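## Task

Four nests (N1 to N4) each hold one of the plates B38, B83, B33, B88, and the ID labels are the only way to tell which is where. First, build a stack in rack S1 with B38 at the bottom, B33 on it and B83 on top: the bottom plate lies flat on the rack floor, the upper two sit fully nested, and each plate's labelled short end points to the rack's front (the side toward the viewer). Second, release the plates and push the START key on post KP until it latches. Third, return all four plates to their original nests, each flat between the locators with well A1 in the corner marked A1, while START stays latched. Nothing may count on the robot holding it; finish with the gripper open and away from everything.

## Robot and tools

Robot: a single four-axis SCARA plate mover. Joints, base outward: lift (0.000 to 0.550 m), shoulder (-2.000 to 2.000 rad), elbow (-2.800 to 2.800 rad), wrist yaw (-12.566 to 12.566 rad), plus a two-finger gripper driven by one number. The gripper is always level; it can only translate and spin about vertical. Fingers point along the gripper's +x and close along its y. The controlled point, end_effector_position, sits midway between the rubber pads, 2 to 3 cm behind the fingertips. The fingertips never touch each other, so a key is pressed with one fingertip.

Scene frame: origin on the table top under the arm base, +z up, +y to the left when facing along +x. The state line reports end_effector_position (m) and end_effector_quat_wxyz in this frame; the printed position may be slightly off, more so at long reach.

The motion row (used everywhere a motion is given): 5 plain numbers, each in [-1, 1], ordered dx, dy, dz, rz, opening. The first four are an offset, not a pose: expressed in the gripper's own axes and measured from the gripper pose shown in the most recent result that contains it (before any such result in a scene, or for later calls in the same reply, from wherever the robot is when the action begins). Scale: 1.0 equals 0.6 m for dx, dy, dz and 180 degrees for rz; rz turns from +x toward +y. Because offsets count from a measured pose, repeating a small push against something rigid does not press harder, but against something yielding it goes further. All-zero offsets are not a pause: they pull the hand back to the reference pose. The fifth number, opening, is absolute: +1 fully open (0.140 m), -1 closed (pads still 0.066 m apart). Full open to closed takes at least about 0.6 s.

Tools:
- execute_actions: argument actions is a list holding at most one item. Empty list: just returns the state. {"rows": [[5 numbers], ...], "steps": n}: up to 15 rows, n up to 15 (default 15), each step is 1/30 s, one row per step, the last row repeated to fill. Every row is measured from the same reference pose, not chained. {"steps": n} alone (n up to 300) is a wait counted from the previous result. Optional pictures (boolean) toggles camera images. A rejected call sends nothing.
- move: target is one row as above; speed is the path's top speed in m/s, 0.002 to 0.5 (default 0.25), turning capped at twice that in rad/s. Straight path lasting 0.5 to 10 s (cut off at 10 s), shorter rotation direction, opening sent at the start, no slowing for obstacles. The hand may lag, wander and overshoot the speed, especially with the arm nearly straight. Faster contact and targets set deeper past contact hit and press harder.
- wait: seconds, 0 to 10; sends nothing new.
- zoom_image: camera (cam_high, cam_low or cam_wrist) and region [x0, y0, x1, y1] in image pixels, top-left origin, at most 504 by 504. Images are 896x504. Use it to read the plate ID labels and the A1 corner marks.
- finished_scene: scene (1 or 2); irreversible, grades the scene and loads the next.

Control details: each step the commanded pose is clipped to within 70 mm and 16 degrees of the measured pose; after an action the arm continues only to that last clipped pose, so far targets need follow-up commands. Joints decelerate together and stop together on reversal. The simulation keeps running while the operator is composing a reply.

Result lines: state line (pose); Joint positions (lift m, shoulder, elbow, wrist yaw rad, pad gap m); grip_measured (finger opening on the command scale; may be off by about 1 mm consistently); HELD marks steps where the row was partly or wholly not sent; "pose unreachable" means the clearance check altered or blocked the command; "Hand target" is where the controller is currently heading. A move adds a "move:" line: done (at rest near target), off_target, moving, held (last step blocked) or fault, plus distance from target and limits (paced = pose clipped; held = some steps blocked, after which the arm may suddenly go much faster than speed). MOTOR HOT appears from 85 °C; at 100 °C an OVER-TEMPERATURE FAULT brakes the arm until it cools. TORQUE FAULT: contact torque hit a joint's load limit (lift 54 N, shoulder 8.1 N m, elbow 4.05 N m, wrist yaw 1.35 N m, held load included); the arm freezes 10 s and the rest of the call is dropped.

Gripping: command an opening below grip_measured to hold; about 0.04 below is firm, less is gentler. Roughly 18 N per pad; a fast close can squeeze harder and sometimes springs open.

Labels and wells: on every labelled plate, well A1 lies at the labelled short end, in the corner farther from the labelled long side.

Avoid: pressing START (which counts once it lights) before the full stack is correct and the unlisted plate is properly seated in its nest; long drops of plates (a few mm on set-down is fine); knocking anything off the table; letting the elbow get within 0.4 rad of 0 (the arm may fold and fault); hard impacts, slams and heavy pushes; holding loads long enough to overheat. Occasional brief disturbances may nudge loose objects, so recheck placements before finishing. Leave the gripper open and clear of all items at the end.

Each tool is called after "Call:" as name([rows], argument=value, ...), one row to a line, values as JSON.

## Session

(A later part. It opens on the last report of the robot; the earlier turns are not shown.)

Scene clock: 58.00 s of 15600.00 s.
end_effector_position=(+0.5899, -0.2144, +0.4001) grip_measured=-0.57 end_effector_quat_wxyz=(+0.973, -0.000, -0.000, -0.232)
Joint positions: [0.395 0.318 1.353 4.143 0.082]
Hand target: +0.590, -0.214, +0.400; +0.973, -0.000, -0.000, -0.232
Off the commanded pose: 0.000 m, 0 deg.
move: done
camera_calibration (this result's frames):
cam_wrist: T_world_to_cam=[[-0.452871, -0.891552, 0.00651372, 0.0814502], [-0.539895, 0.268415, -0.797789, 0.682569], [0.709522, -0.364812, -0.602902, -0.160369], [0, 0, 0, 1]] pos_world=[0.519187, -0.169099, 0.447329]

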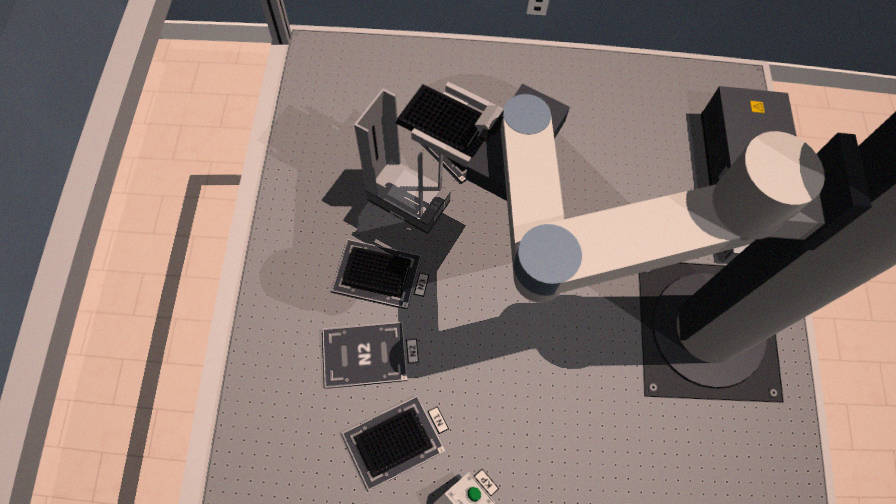

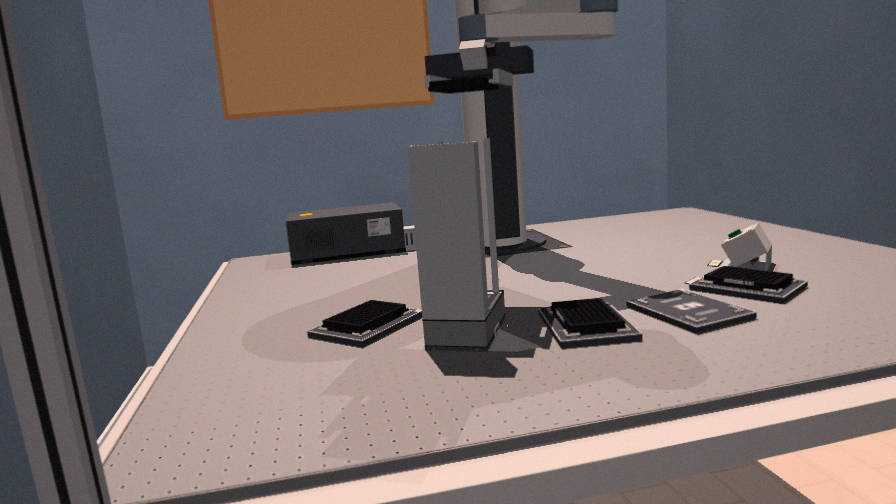

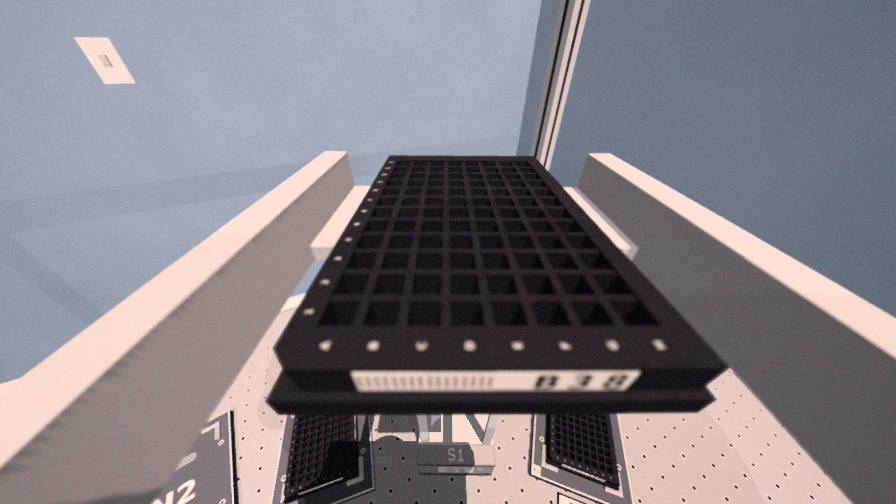

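Call:
move(target=[-0.17,0,-0.05,0,-0.63])

Call:
move(target=[0,0,-0.25,0,-0.63])

Scene clock: 62.87 s of 15600.00 s.
end_effector_position=(+0.4988, -0.1684, +0.3700) grip_measured=-0.57 end_effector_quat_wxyz=(+0.973, -0.000, -0.000, -0.232)
Joint positions: [0.365 0.482 0.883 4.449 0.082]
Hand target: +0.499, -0.168, +0.370; +0.973, -0.000, -0.000, -0.232
Off the commanded pose: 0.000 m, 0 deg.
After step 90, 1.07 s passed at rest.
move: done
camera_calibration (this result's frames):
cam_wrist: T_world_to_cam=[[-0.45307, -0.891451, 0.00651372, 0.0816099], [-0.539835, 0.268536, -0.797789, 0.597049], [0.709441, -0.36497, -0.602902, -0.0970933], [0, 0, 0, 1]] pos_world=[0.428165, -0.123014, 0.417249]

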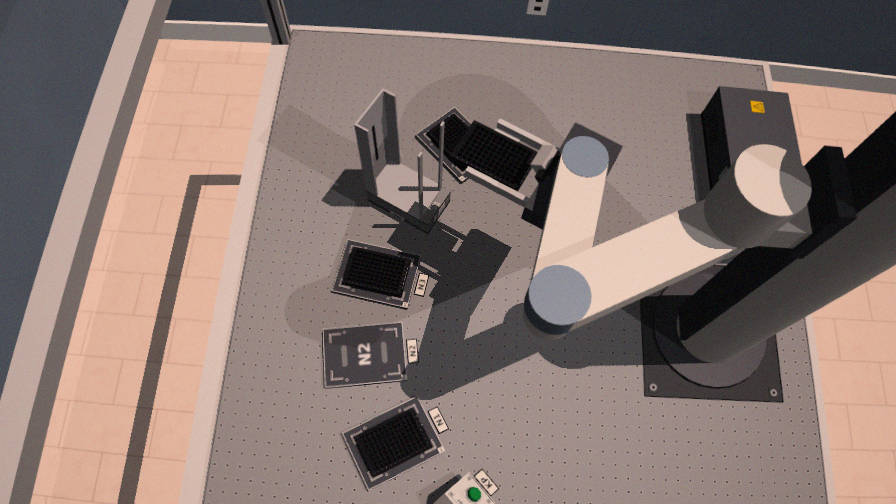

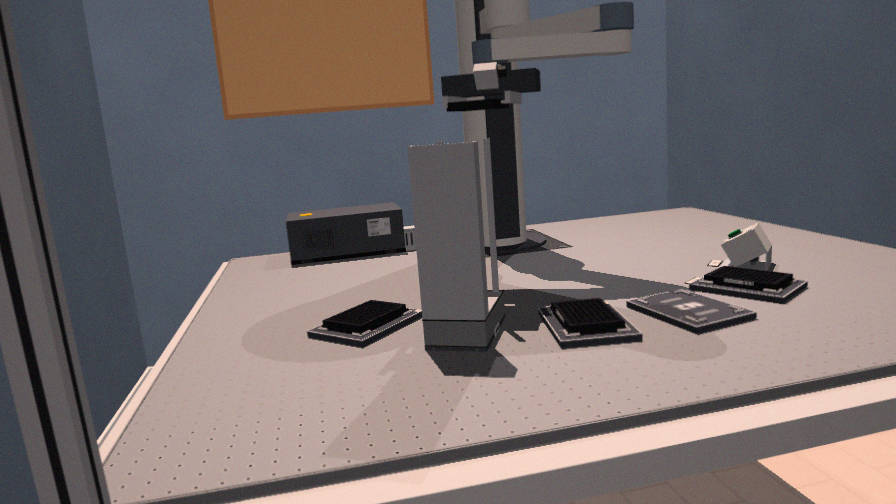

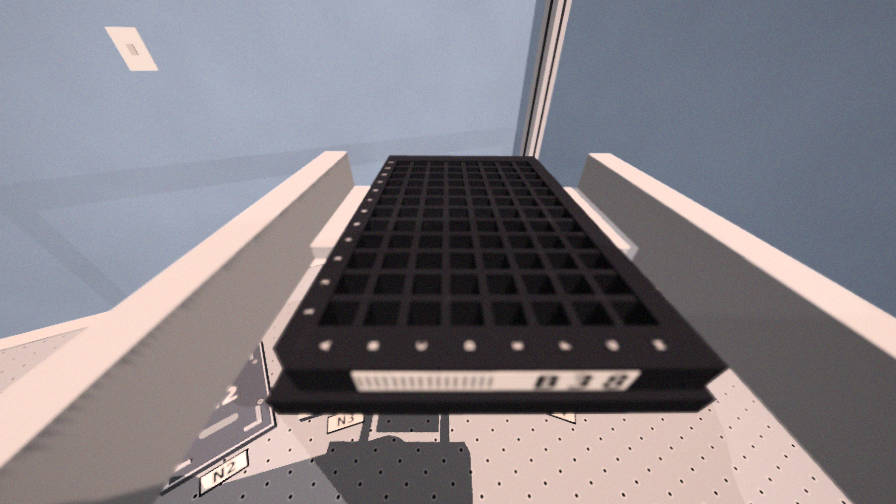

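Scene clock: 63.87 s of 15600.00 s.
end_effector_position=(+0.4988, -0.1684, +0.2200) grip_measured=-0.57 end_effector_quat_wxyz=(+0.973, -0.000, -0.000, -0.232)
Joint positions: [0.215 0.482 0.882 4.449 0.082]
Hand target: +0.499, -0.168, +0.220; +0.973, -0.000, -0.000, -0.232
Off the commanded pose: 0.000 m, 0 deg.
move: done
camera_calibration (this result's frames):
cam_wrist: T_world_to_cam=[[-0.453098, -0.891437, 0.00651372, 0.0825984], [-0.539827, 0.268553, -0.797789, 0.477311], [0.709429, -0.364993, -0.602902, -0.187568], [0, 0, 0, 1]] pos_world=[0.428157, -0.123013, 0.26717]

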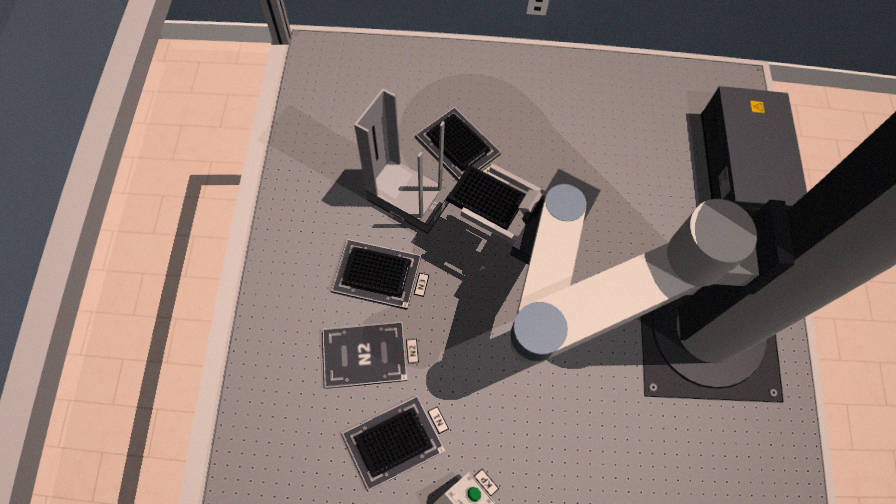

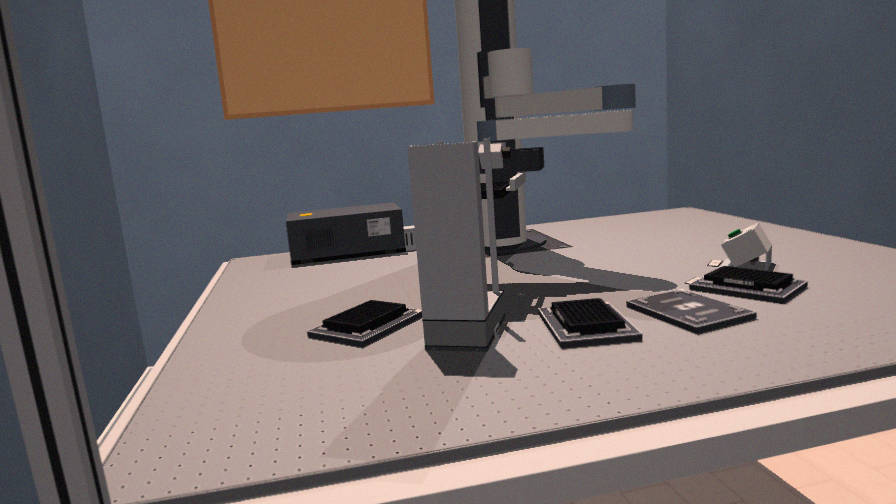

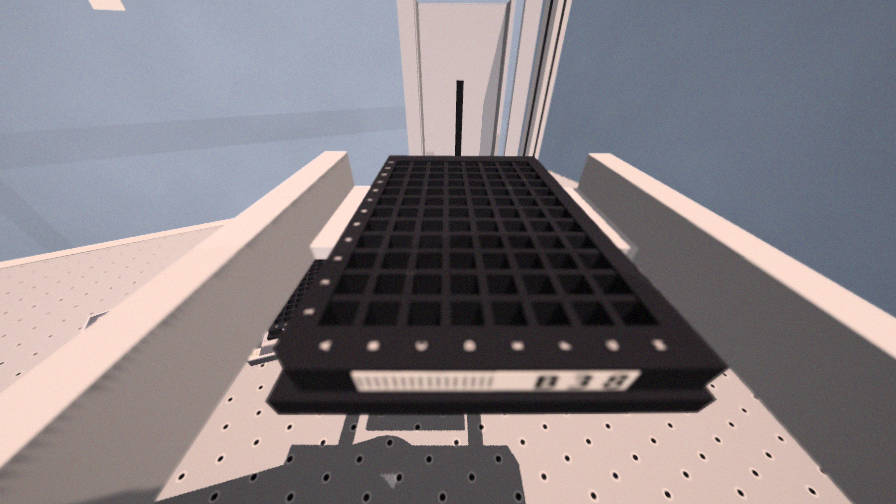

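Call:
zoom_image(camera="cam_wrist", region=[380, 0, 580, 170])

Region (380, 0, 580, 170) of cam_wrist's 896x504 image, scaled by 2.520, with more detail than that image has; it fills the top 428 rows of this view, and the rest is white.

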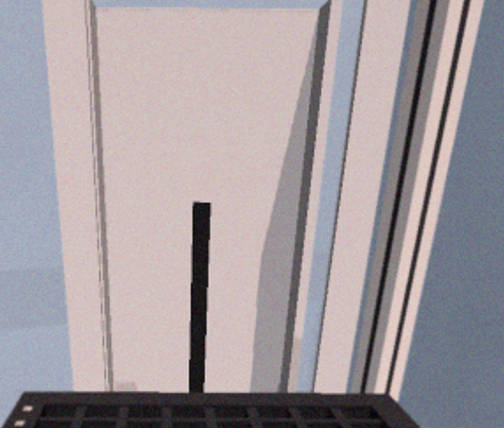

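Call:
move(target=[-0.02,0,-0.33,0,-0.63])

Call:
move(target=[0,0,-0.023,0,-0.63], speed=0.02)

Scene clock: 82.10 s of 15600.00 s.
end_effector_position=(+0.4881, -0.1630, +0.0220) grip_measured=-0.57 end_effector_quat_wxyz=(+0.973, -0.000, -0.000, -0.233)
Joint positions: [0.017 0.496 0.831 4.487 0.082]
Hand target: +0.488, -0.163, +0.022; +0.973, -0.000, -0.000, -0.232
Off the commanded pose: 0.000 m, 0 deg.
After step 90, 14.03 s passed at rest.
move: done
camera_calibration (this result's frames):
cam_wrist: T_world_to_cam=[[-0.453399, -0.891284, 0.00651372, 0.0839619], [-0.539736, 0.268735, -0.797789, 0.312145], [0.709306, -0.365233, -0.602902, -0.297364], [0, 0, 0, 1]] pos_world=[0.417466, -0.117658, 0.0691972]

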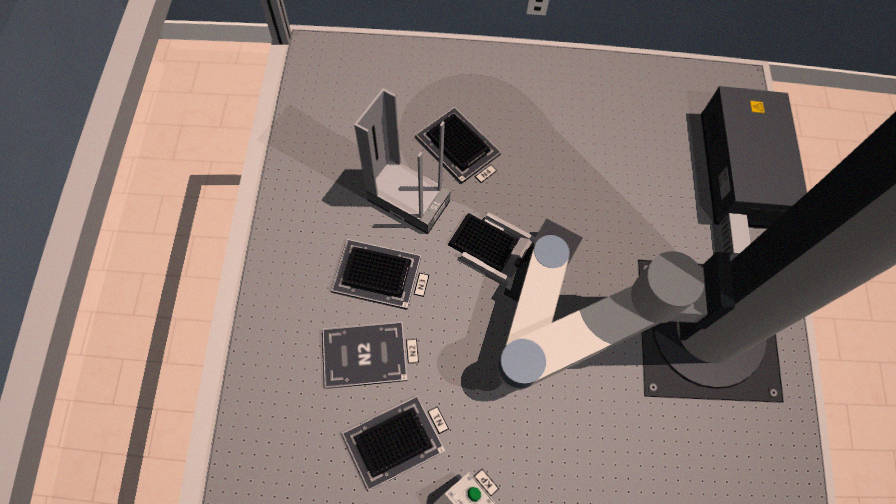

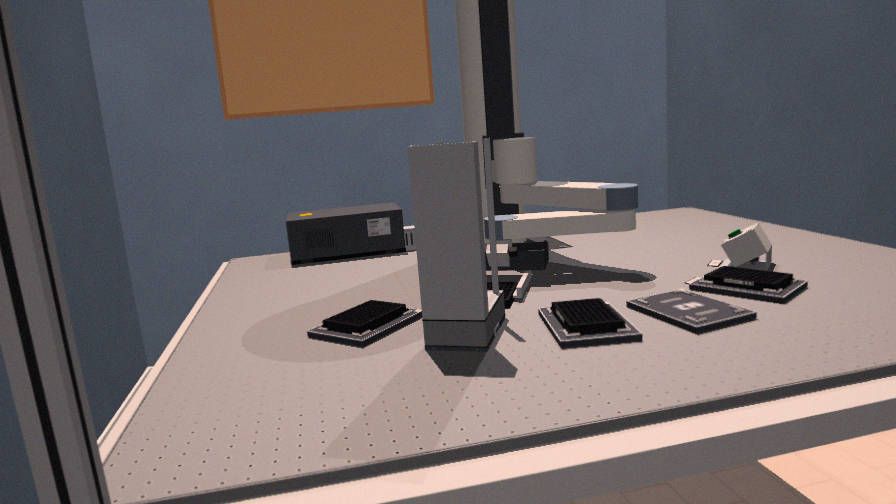

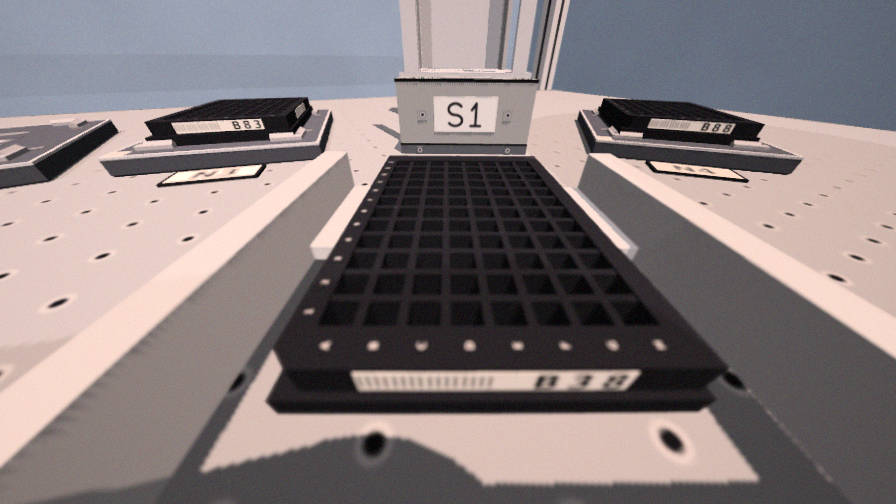

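Scene clock: 92.37 s of 15600.00 s.
end_effector_position=(+0.4881, -0.1630, +0.0207) grip_measured=-0.57 end_effector_quat_wxyz=(+0.973, -0.000, -0.000, -0.233)
Joint positions: [0.016 0.496 0.831 4.487 0.082]
Hand target: +0.488, -0.163, +0.020; +0.973, -0.000, -0.000, -0.232
Off the commanded pose: 0.013 m, 0 deg.
TORQUE FAULT: the external load on joint 1 (lift) reached its load limit, and the arm stopped for 10 seconds. The arm's remaining commands of this call were not run. The arm holds where it stopped, with its grip as last carried out, and accepts commands again: back off and push less far. The arm stops again, at the same cost, whenever a joint's load reaches its limit.
move: fault
camera_calibration (this result's frames):
cam_wrist: T_world_to_cam=[[-0.453175, -0.891398, 0.00651372, 0.0838599], [-0.539803, 0.268599, -0.797789, 0.311138], [0.709398, -0.365054, -0.602902, -0.298133], [0, 0, 0, 1]] pos_world=[0.417451, -0.117653, 0.0679308]

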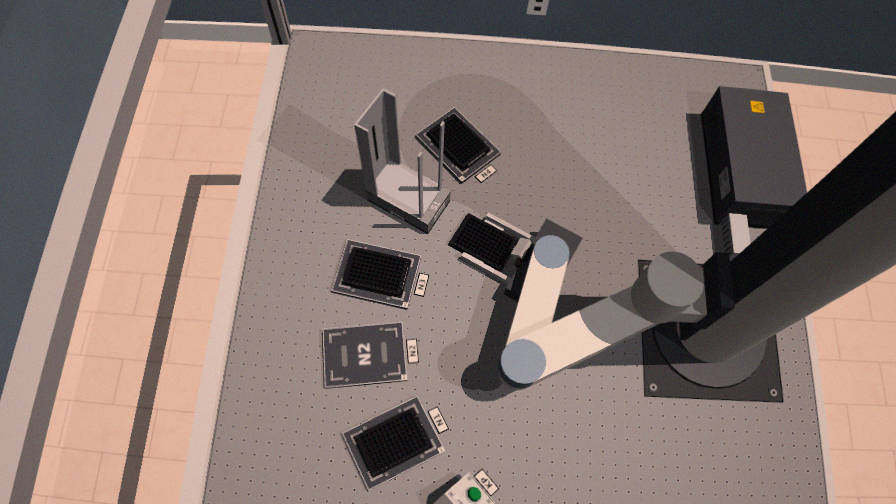

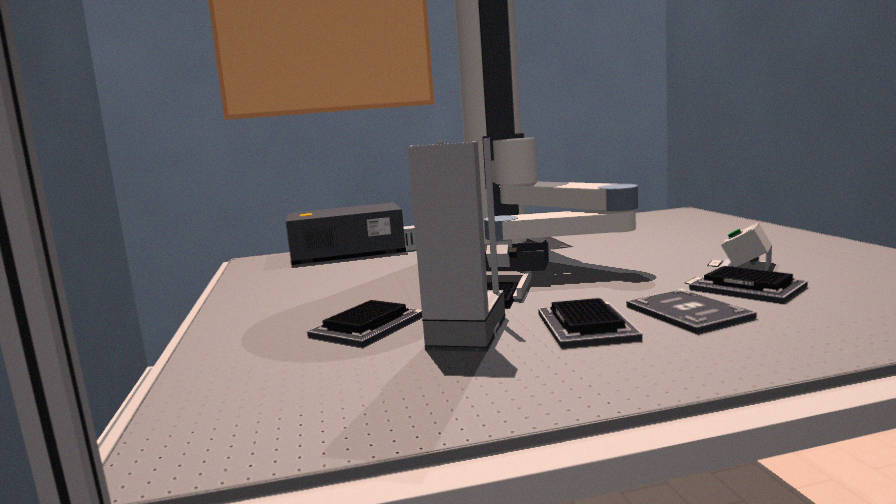

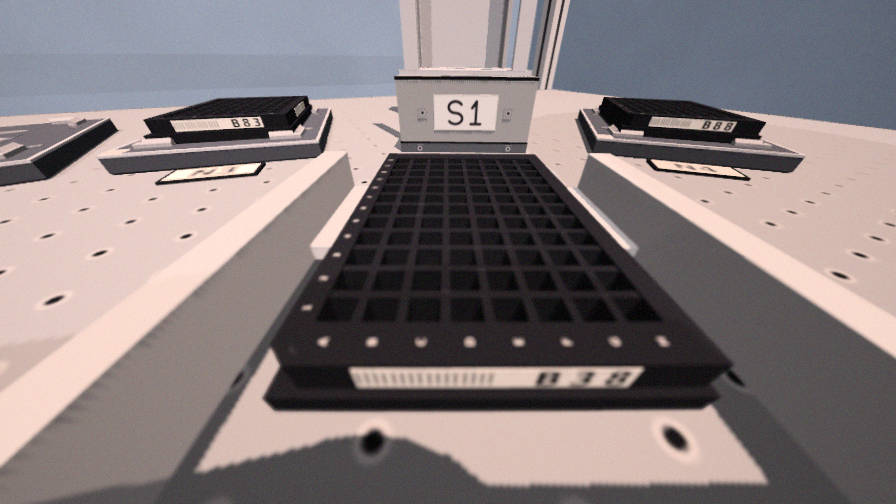

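Call:
move(target=[0,0,0.002,0,-0.35])

Call:
move(target=[-0.028,0,0,0,-0.35], speed=0.05)

Call:
move(target=[0,0,0,0,-0.63])

Call:
move(target=[0.1,-0.006,0.085,-0.006,-0.63], speed=0.1)

Scene clock: 98.70 s of 15600.00 s.
end_effector_position=(+0.4881, -0.1630, +0.0219) grip_measured=-0.35 end_effector_quat_wxyz=(+0.973, -0.000, -0.000, -0.232)
Joint positions: [0.017 0.496 0.831 4.487 0.09 ]
Hand target: +0.488, -0.163, +0.022; +0.973, -0.000, -0.000, -0.233
Off the commanded pose: 0.000 m, 0 deg.
After step 90, 2.63 s passed at rest.
move: done
camera_calibration (this result's frames):
cam_wrist: T_world_to_cam=[[-0.453165, -0.891403, 0.00651372, 0.0838488], [-0.539806, 0.268593, -0.797789, 0.312047], [0.709402, -0.365046, -0.602902, -0.29745], [0, 0, 0, 1]] pos_world=[0.417454, -0.117653, 0.0690684]

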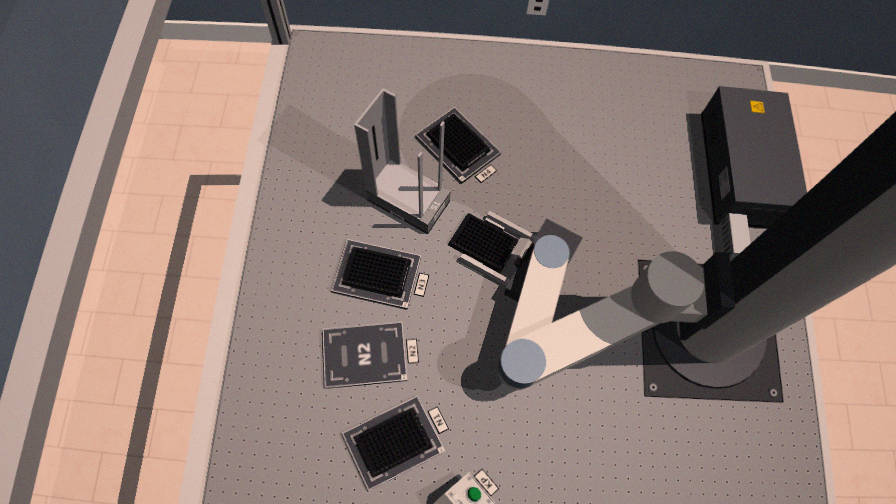

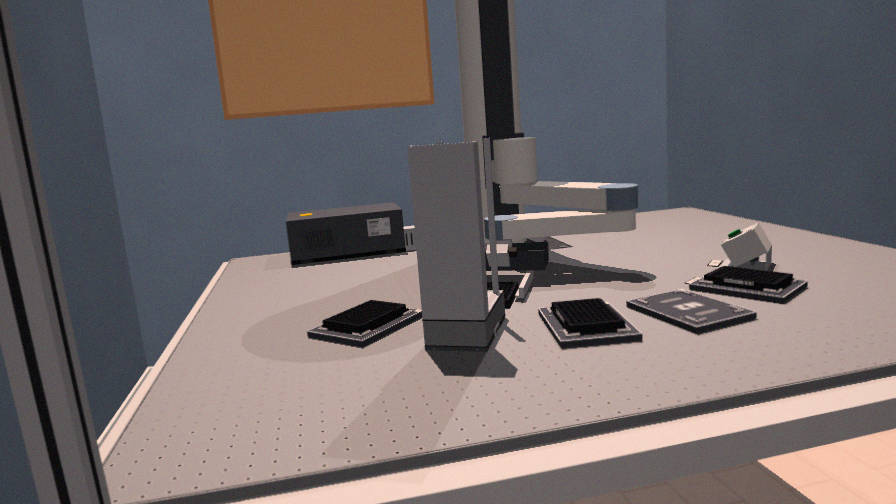

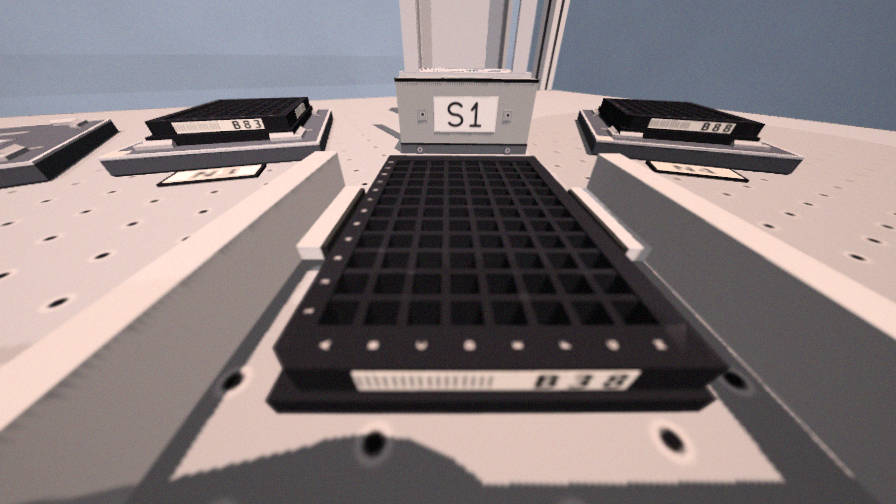

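Scene clock: 99.40 s of 15600.00 s.
end_effector_position=(+0.4731, -0.1555, +0.0219) grip_measured=-0.35 end_effector_quat_wxyz=(+0.973, -0.000, -0.000, -0.233)
Joint positions: [0.017 0.512 0.759 4.542 0.09 ]
Hand target: +0.473, -0.155, +0.022; +0.973, -0.000, -0.000, -0.232
Off the commanded pose: 0.000 m, 0 deg.
move: done
camera_calibration (this result's frames):
cam_wrist: T_world_to_cam=[[-0.453561, -0.891202, 0.00651372, 0.0839569], [-0.539687, 0.268833, -0.797789, 0.301881], [0.709239, -0.365361, -0.602902, -0.283996], [0, 0, 0, 1]] pos_world=[0.402422, -0.110094, 0.0690684]

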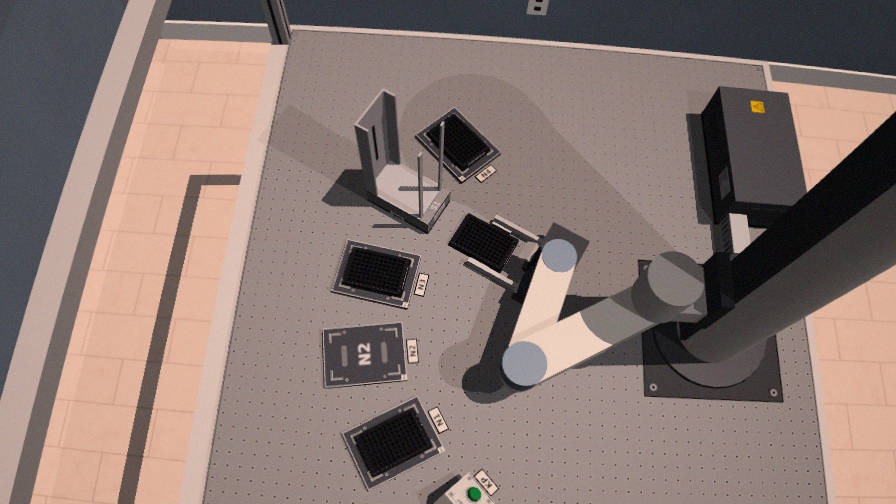

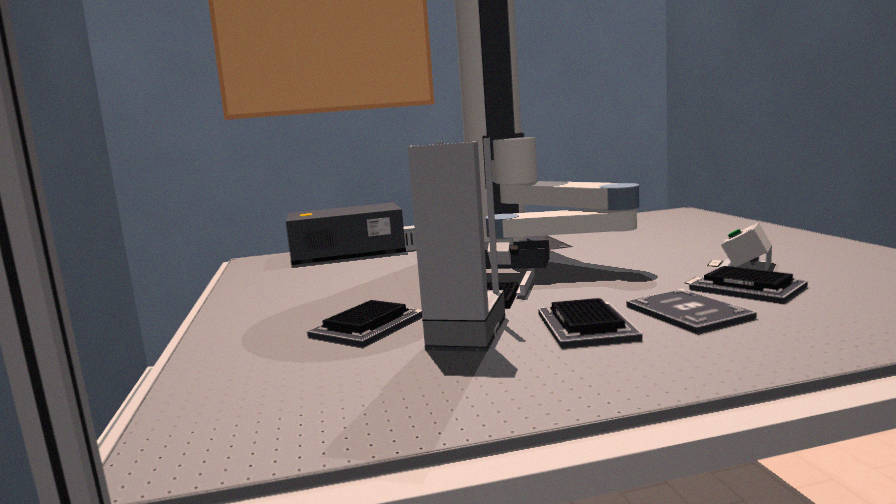

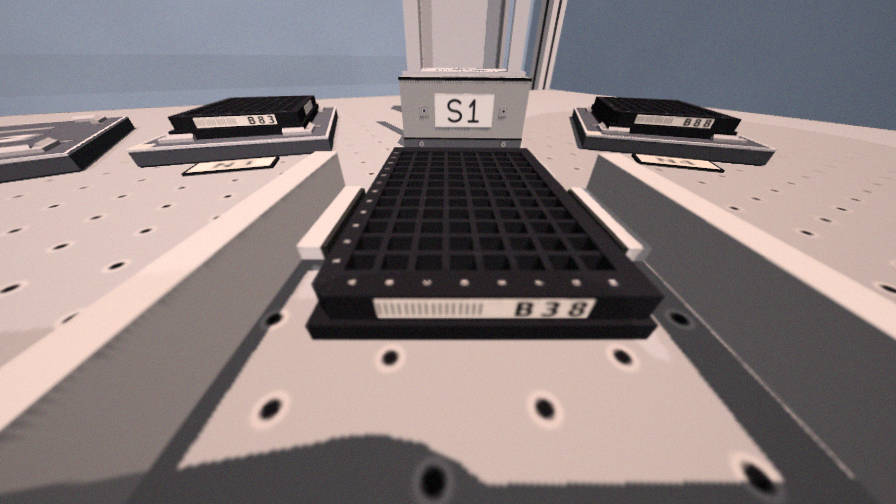

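Scene clock: 99.90 s of 15600.00 s.
end_effector_position=(+0.4731, -0.1555, +0.0219) grip_measured=-0.57 end_effector_quat_wxyz=(+0.973, -0.000, -0.000, -0.233)
Joint positions: [0.017 0.512 0.759 4.542 0.082]
Hand target: +0.473, -0.155, +0.022; +0.973, -0.000, -0.000, -0.233
Off the commanded pose: 0.000 m, 0 deg.
move: done
camera_calibration (this result's frames):
cam_wrist: T_world_to_cam=[[-0.45355, -0.891207, 0.00651372, 0.0839528], [-0.53969, 0.268826, -0.797789, 0.301882], [0.709244, -0.365352, -0.602902, -0.283998], [0, 0, 0, 1]] pos_world=[0.402423, -0.110094, 0.0690684]

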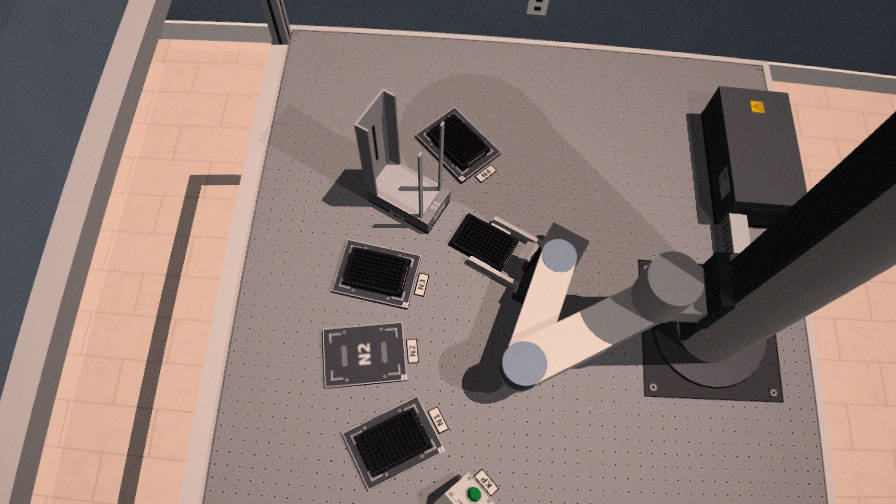

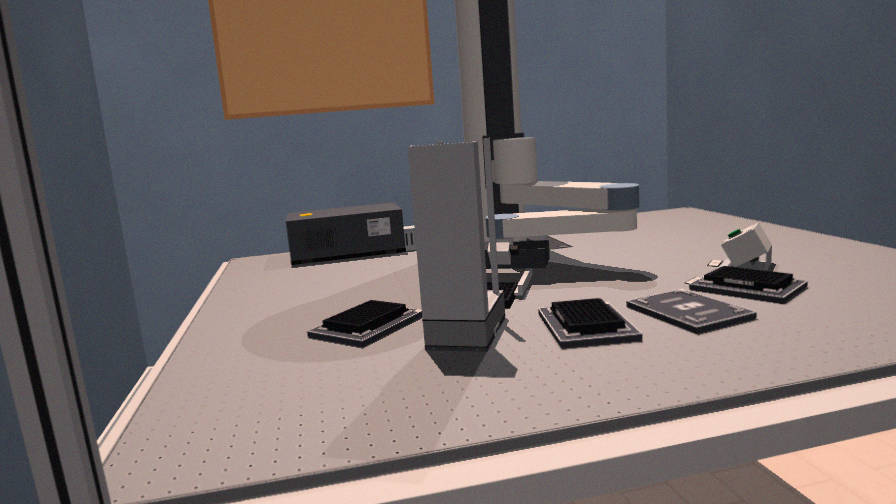

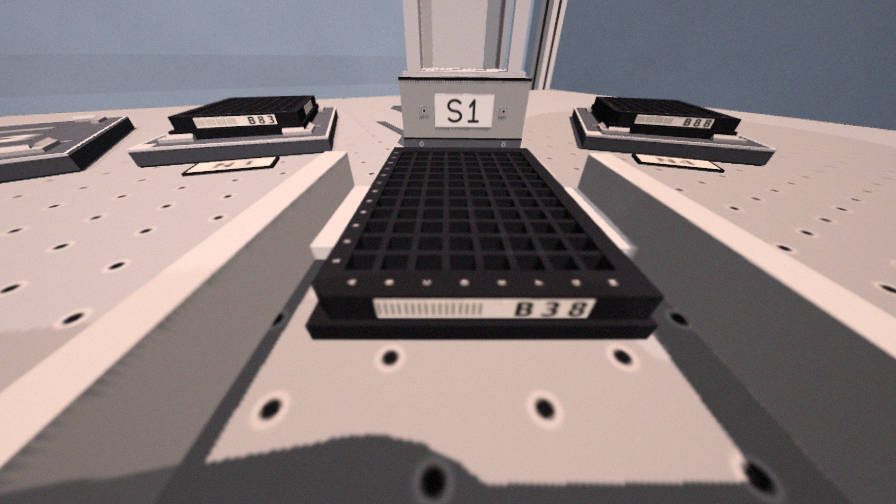

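Scene clock: 110.73 s of 15600.00 s.
end_effector_position=(+0.5191, -0.1824, +0.0688) grip_measured=-0.57 end_effector_quat_wxyz=(+0.971, -0.000, -0.000, -0.240)
Joint positions: [0.064 0.445 0.99  4.364 0.082]
Hand target: +0.519, -0.182, +0.069; +0.971, -0.000, -0.000, -0.240
Off the commanded pose: 0.008 m, 0 deg.
TORQUE FAULT: the external load on joint 3 (elbow) reached its load limit, and the arm stopped for 10 seconds. The arm's remaining commands of this call were not run. The arm holds where it stopped, with its grip as last carried out, and accepts commands again: back off and push less far. The arm stops again, at the same cost, whenever a joint's load reaches its limit.
move: fault
camera_calibration (this result's frames):
cam_wrist: T_world_to_cam=[[-0.466856, -0.884309, 0.00651372, 0.0886704], [-0.535601, 0.276885, -0.797789, 0.370687], [0.703689, -0.375941, -0.602902, -0.29721], [0, 0, 0, 1]] pos_world=[0.44908, -0.135959, 0.115964]

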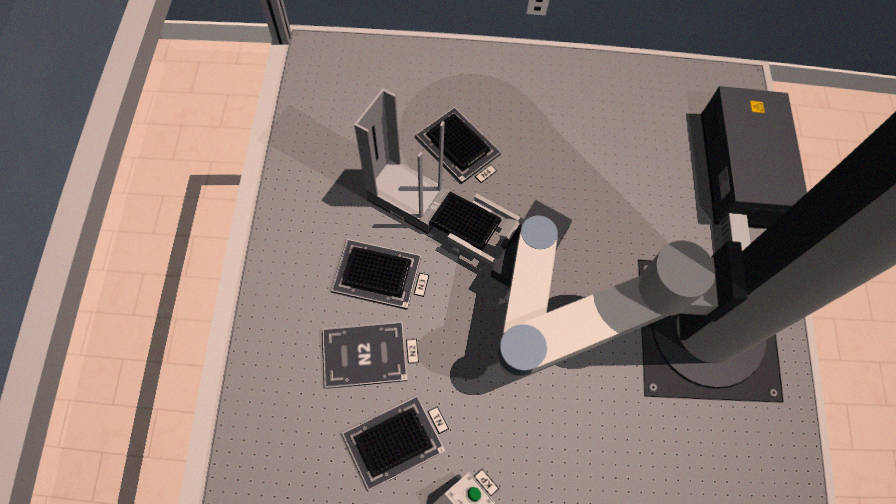

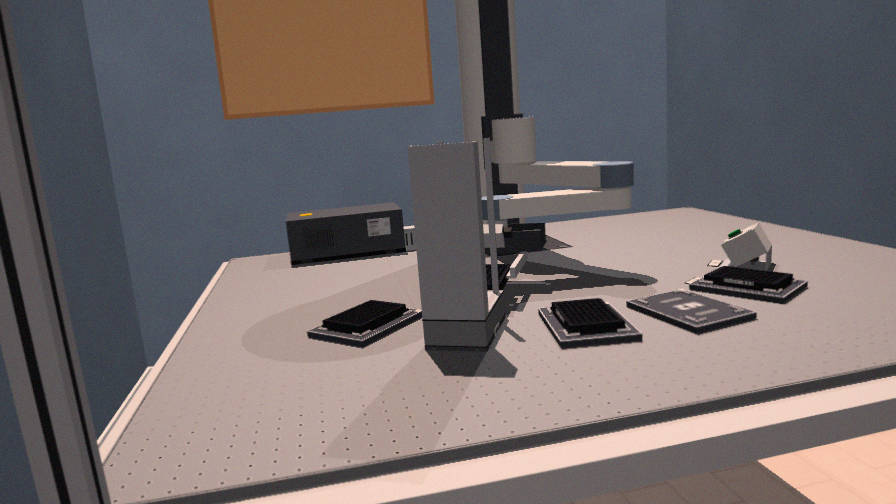

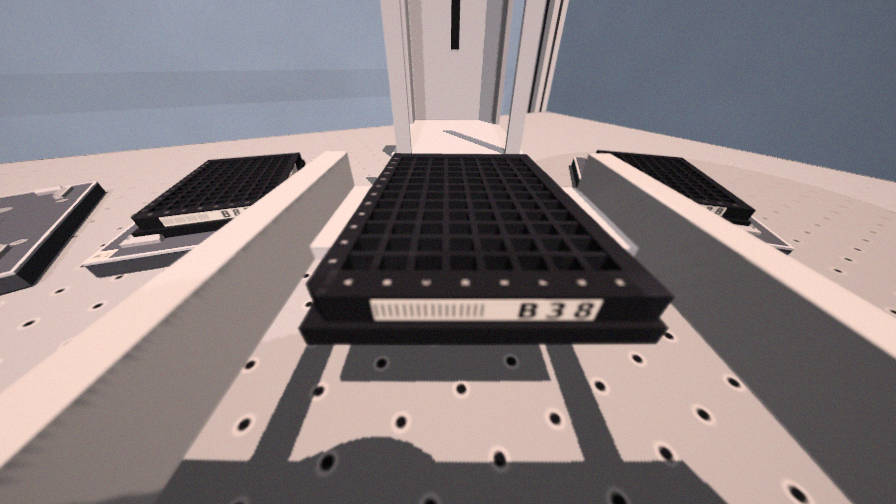

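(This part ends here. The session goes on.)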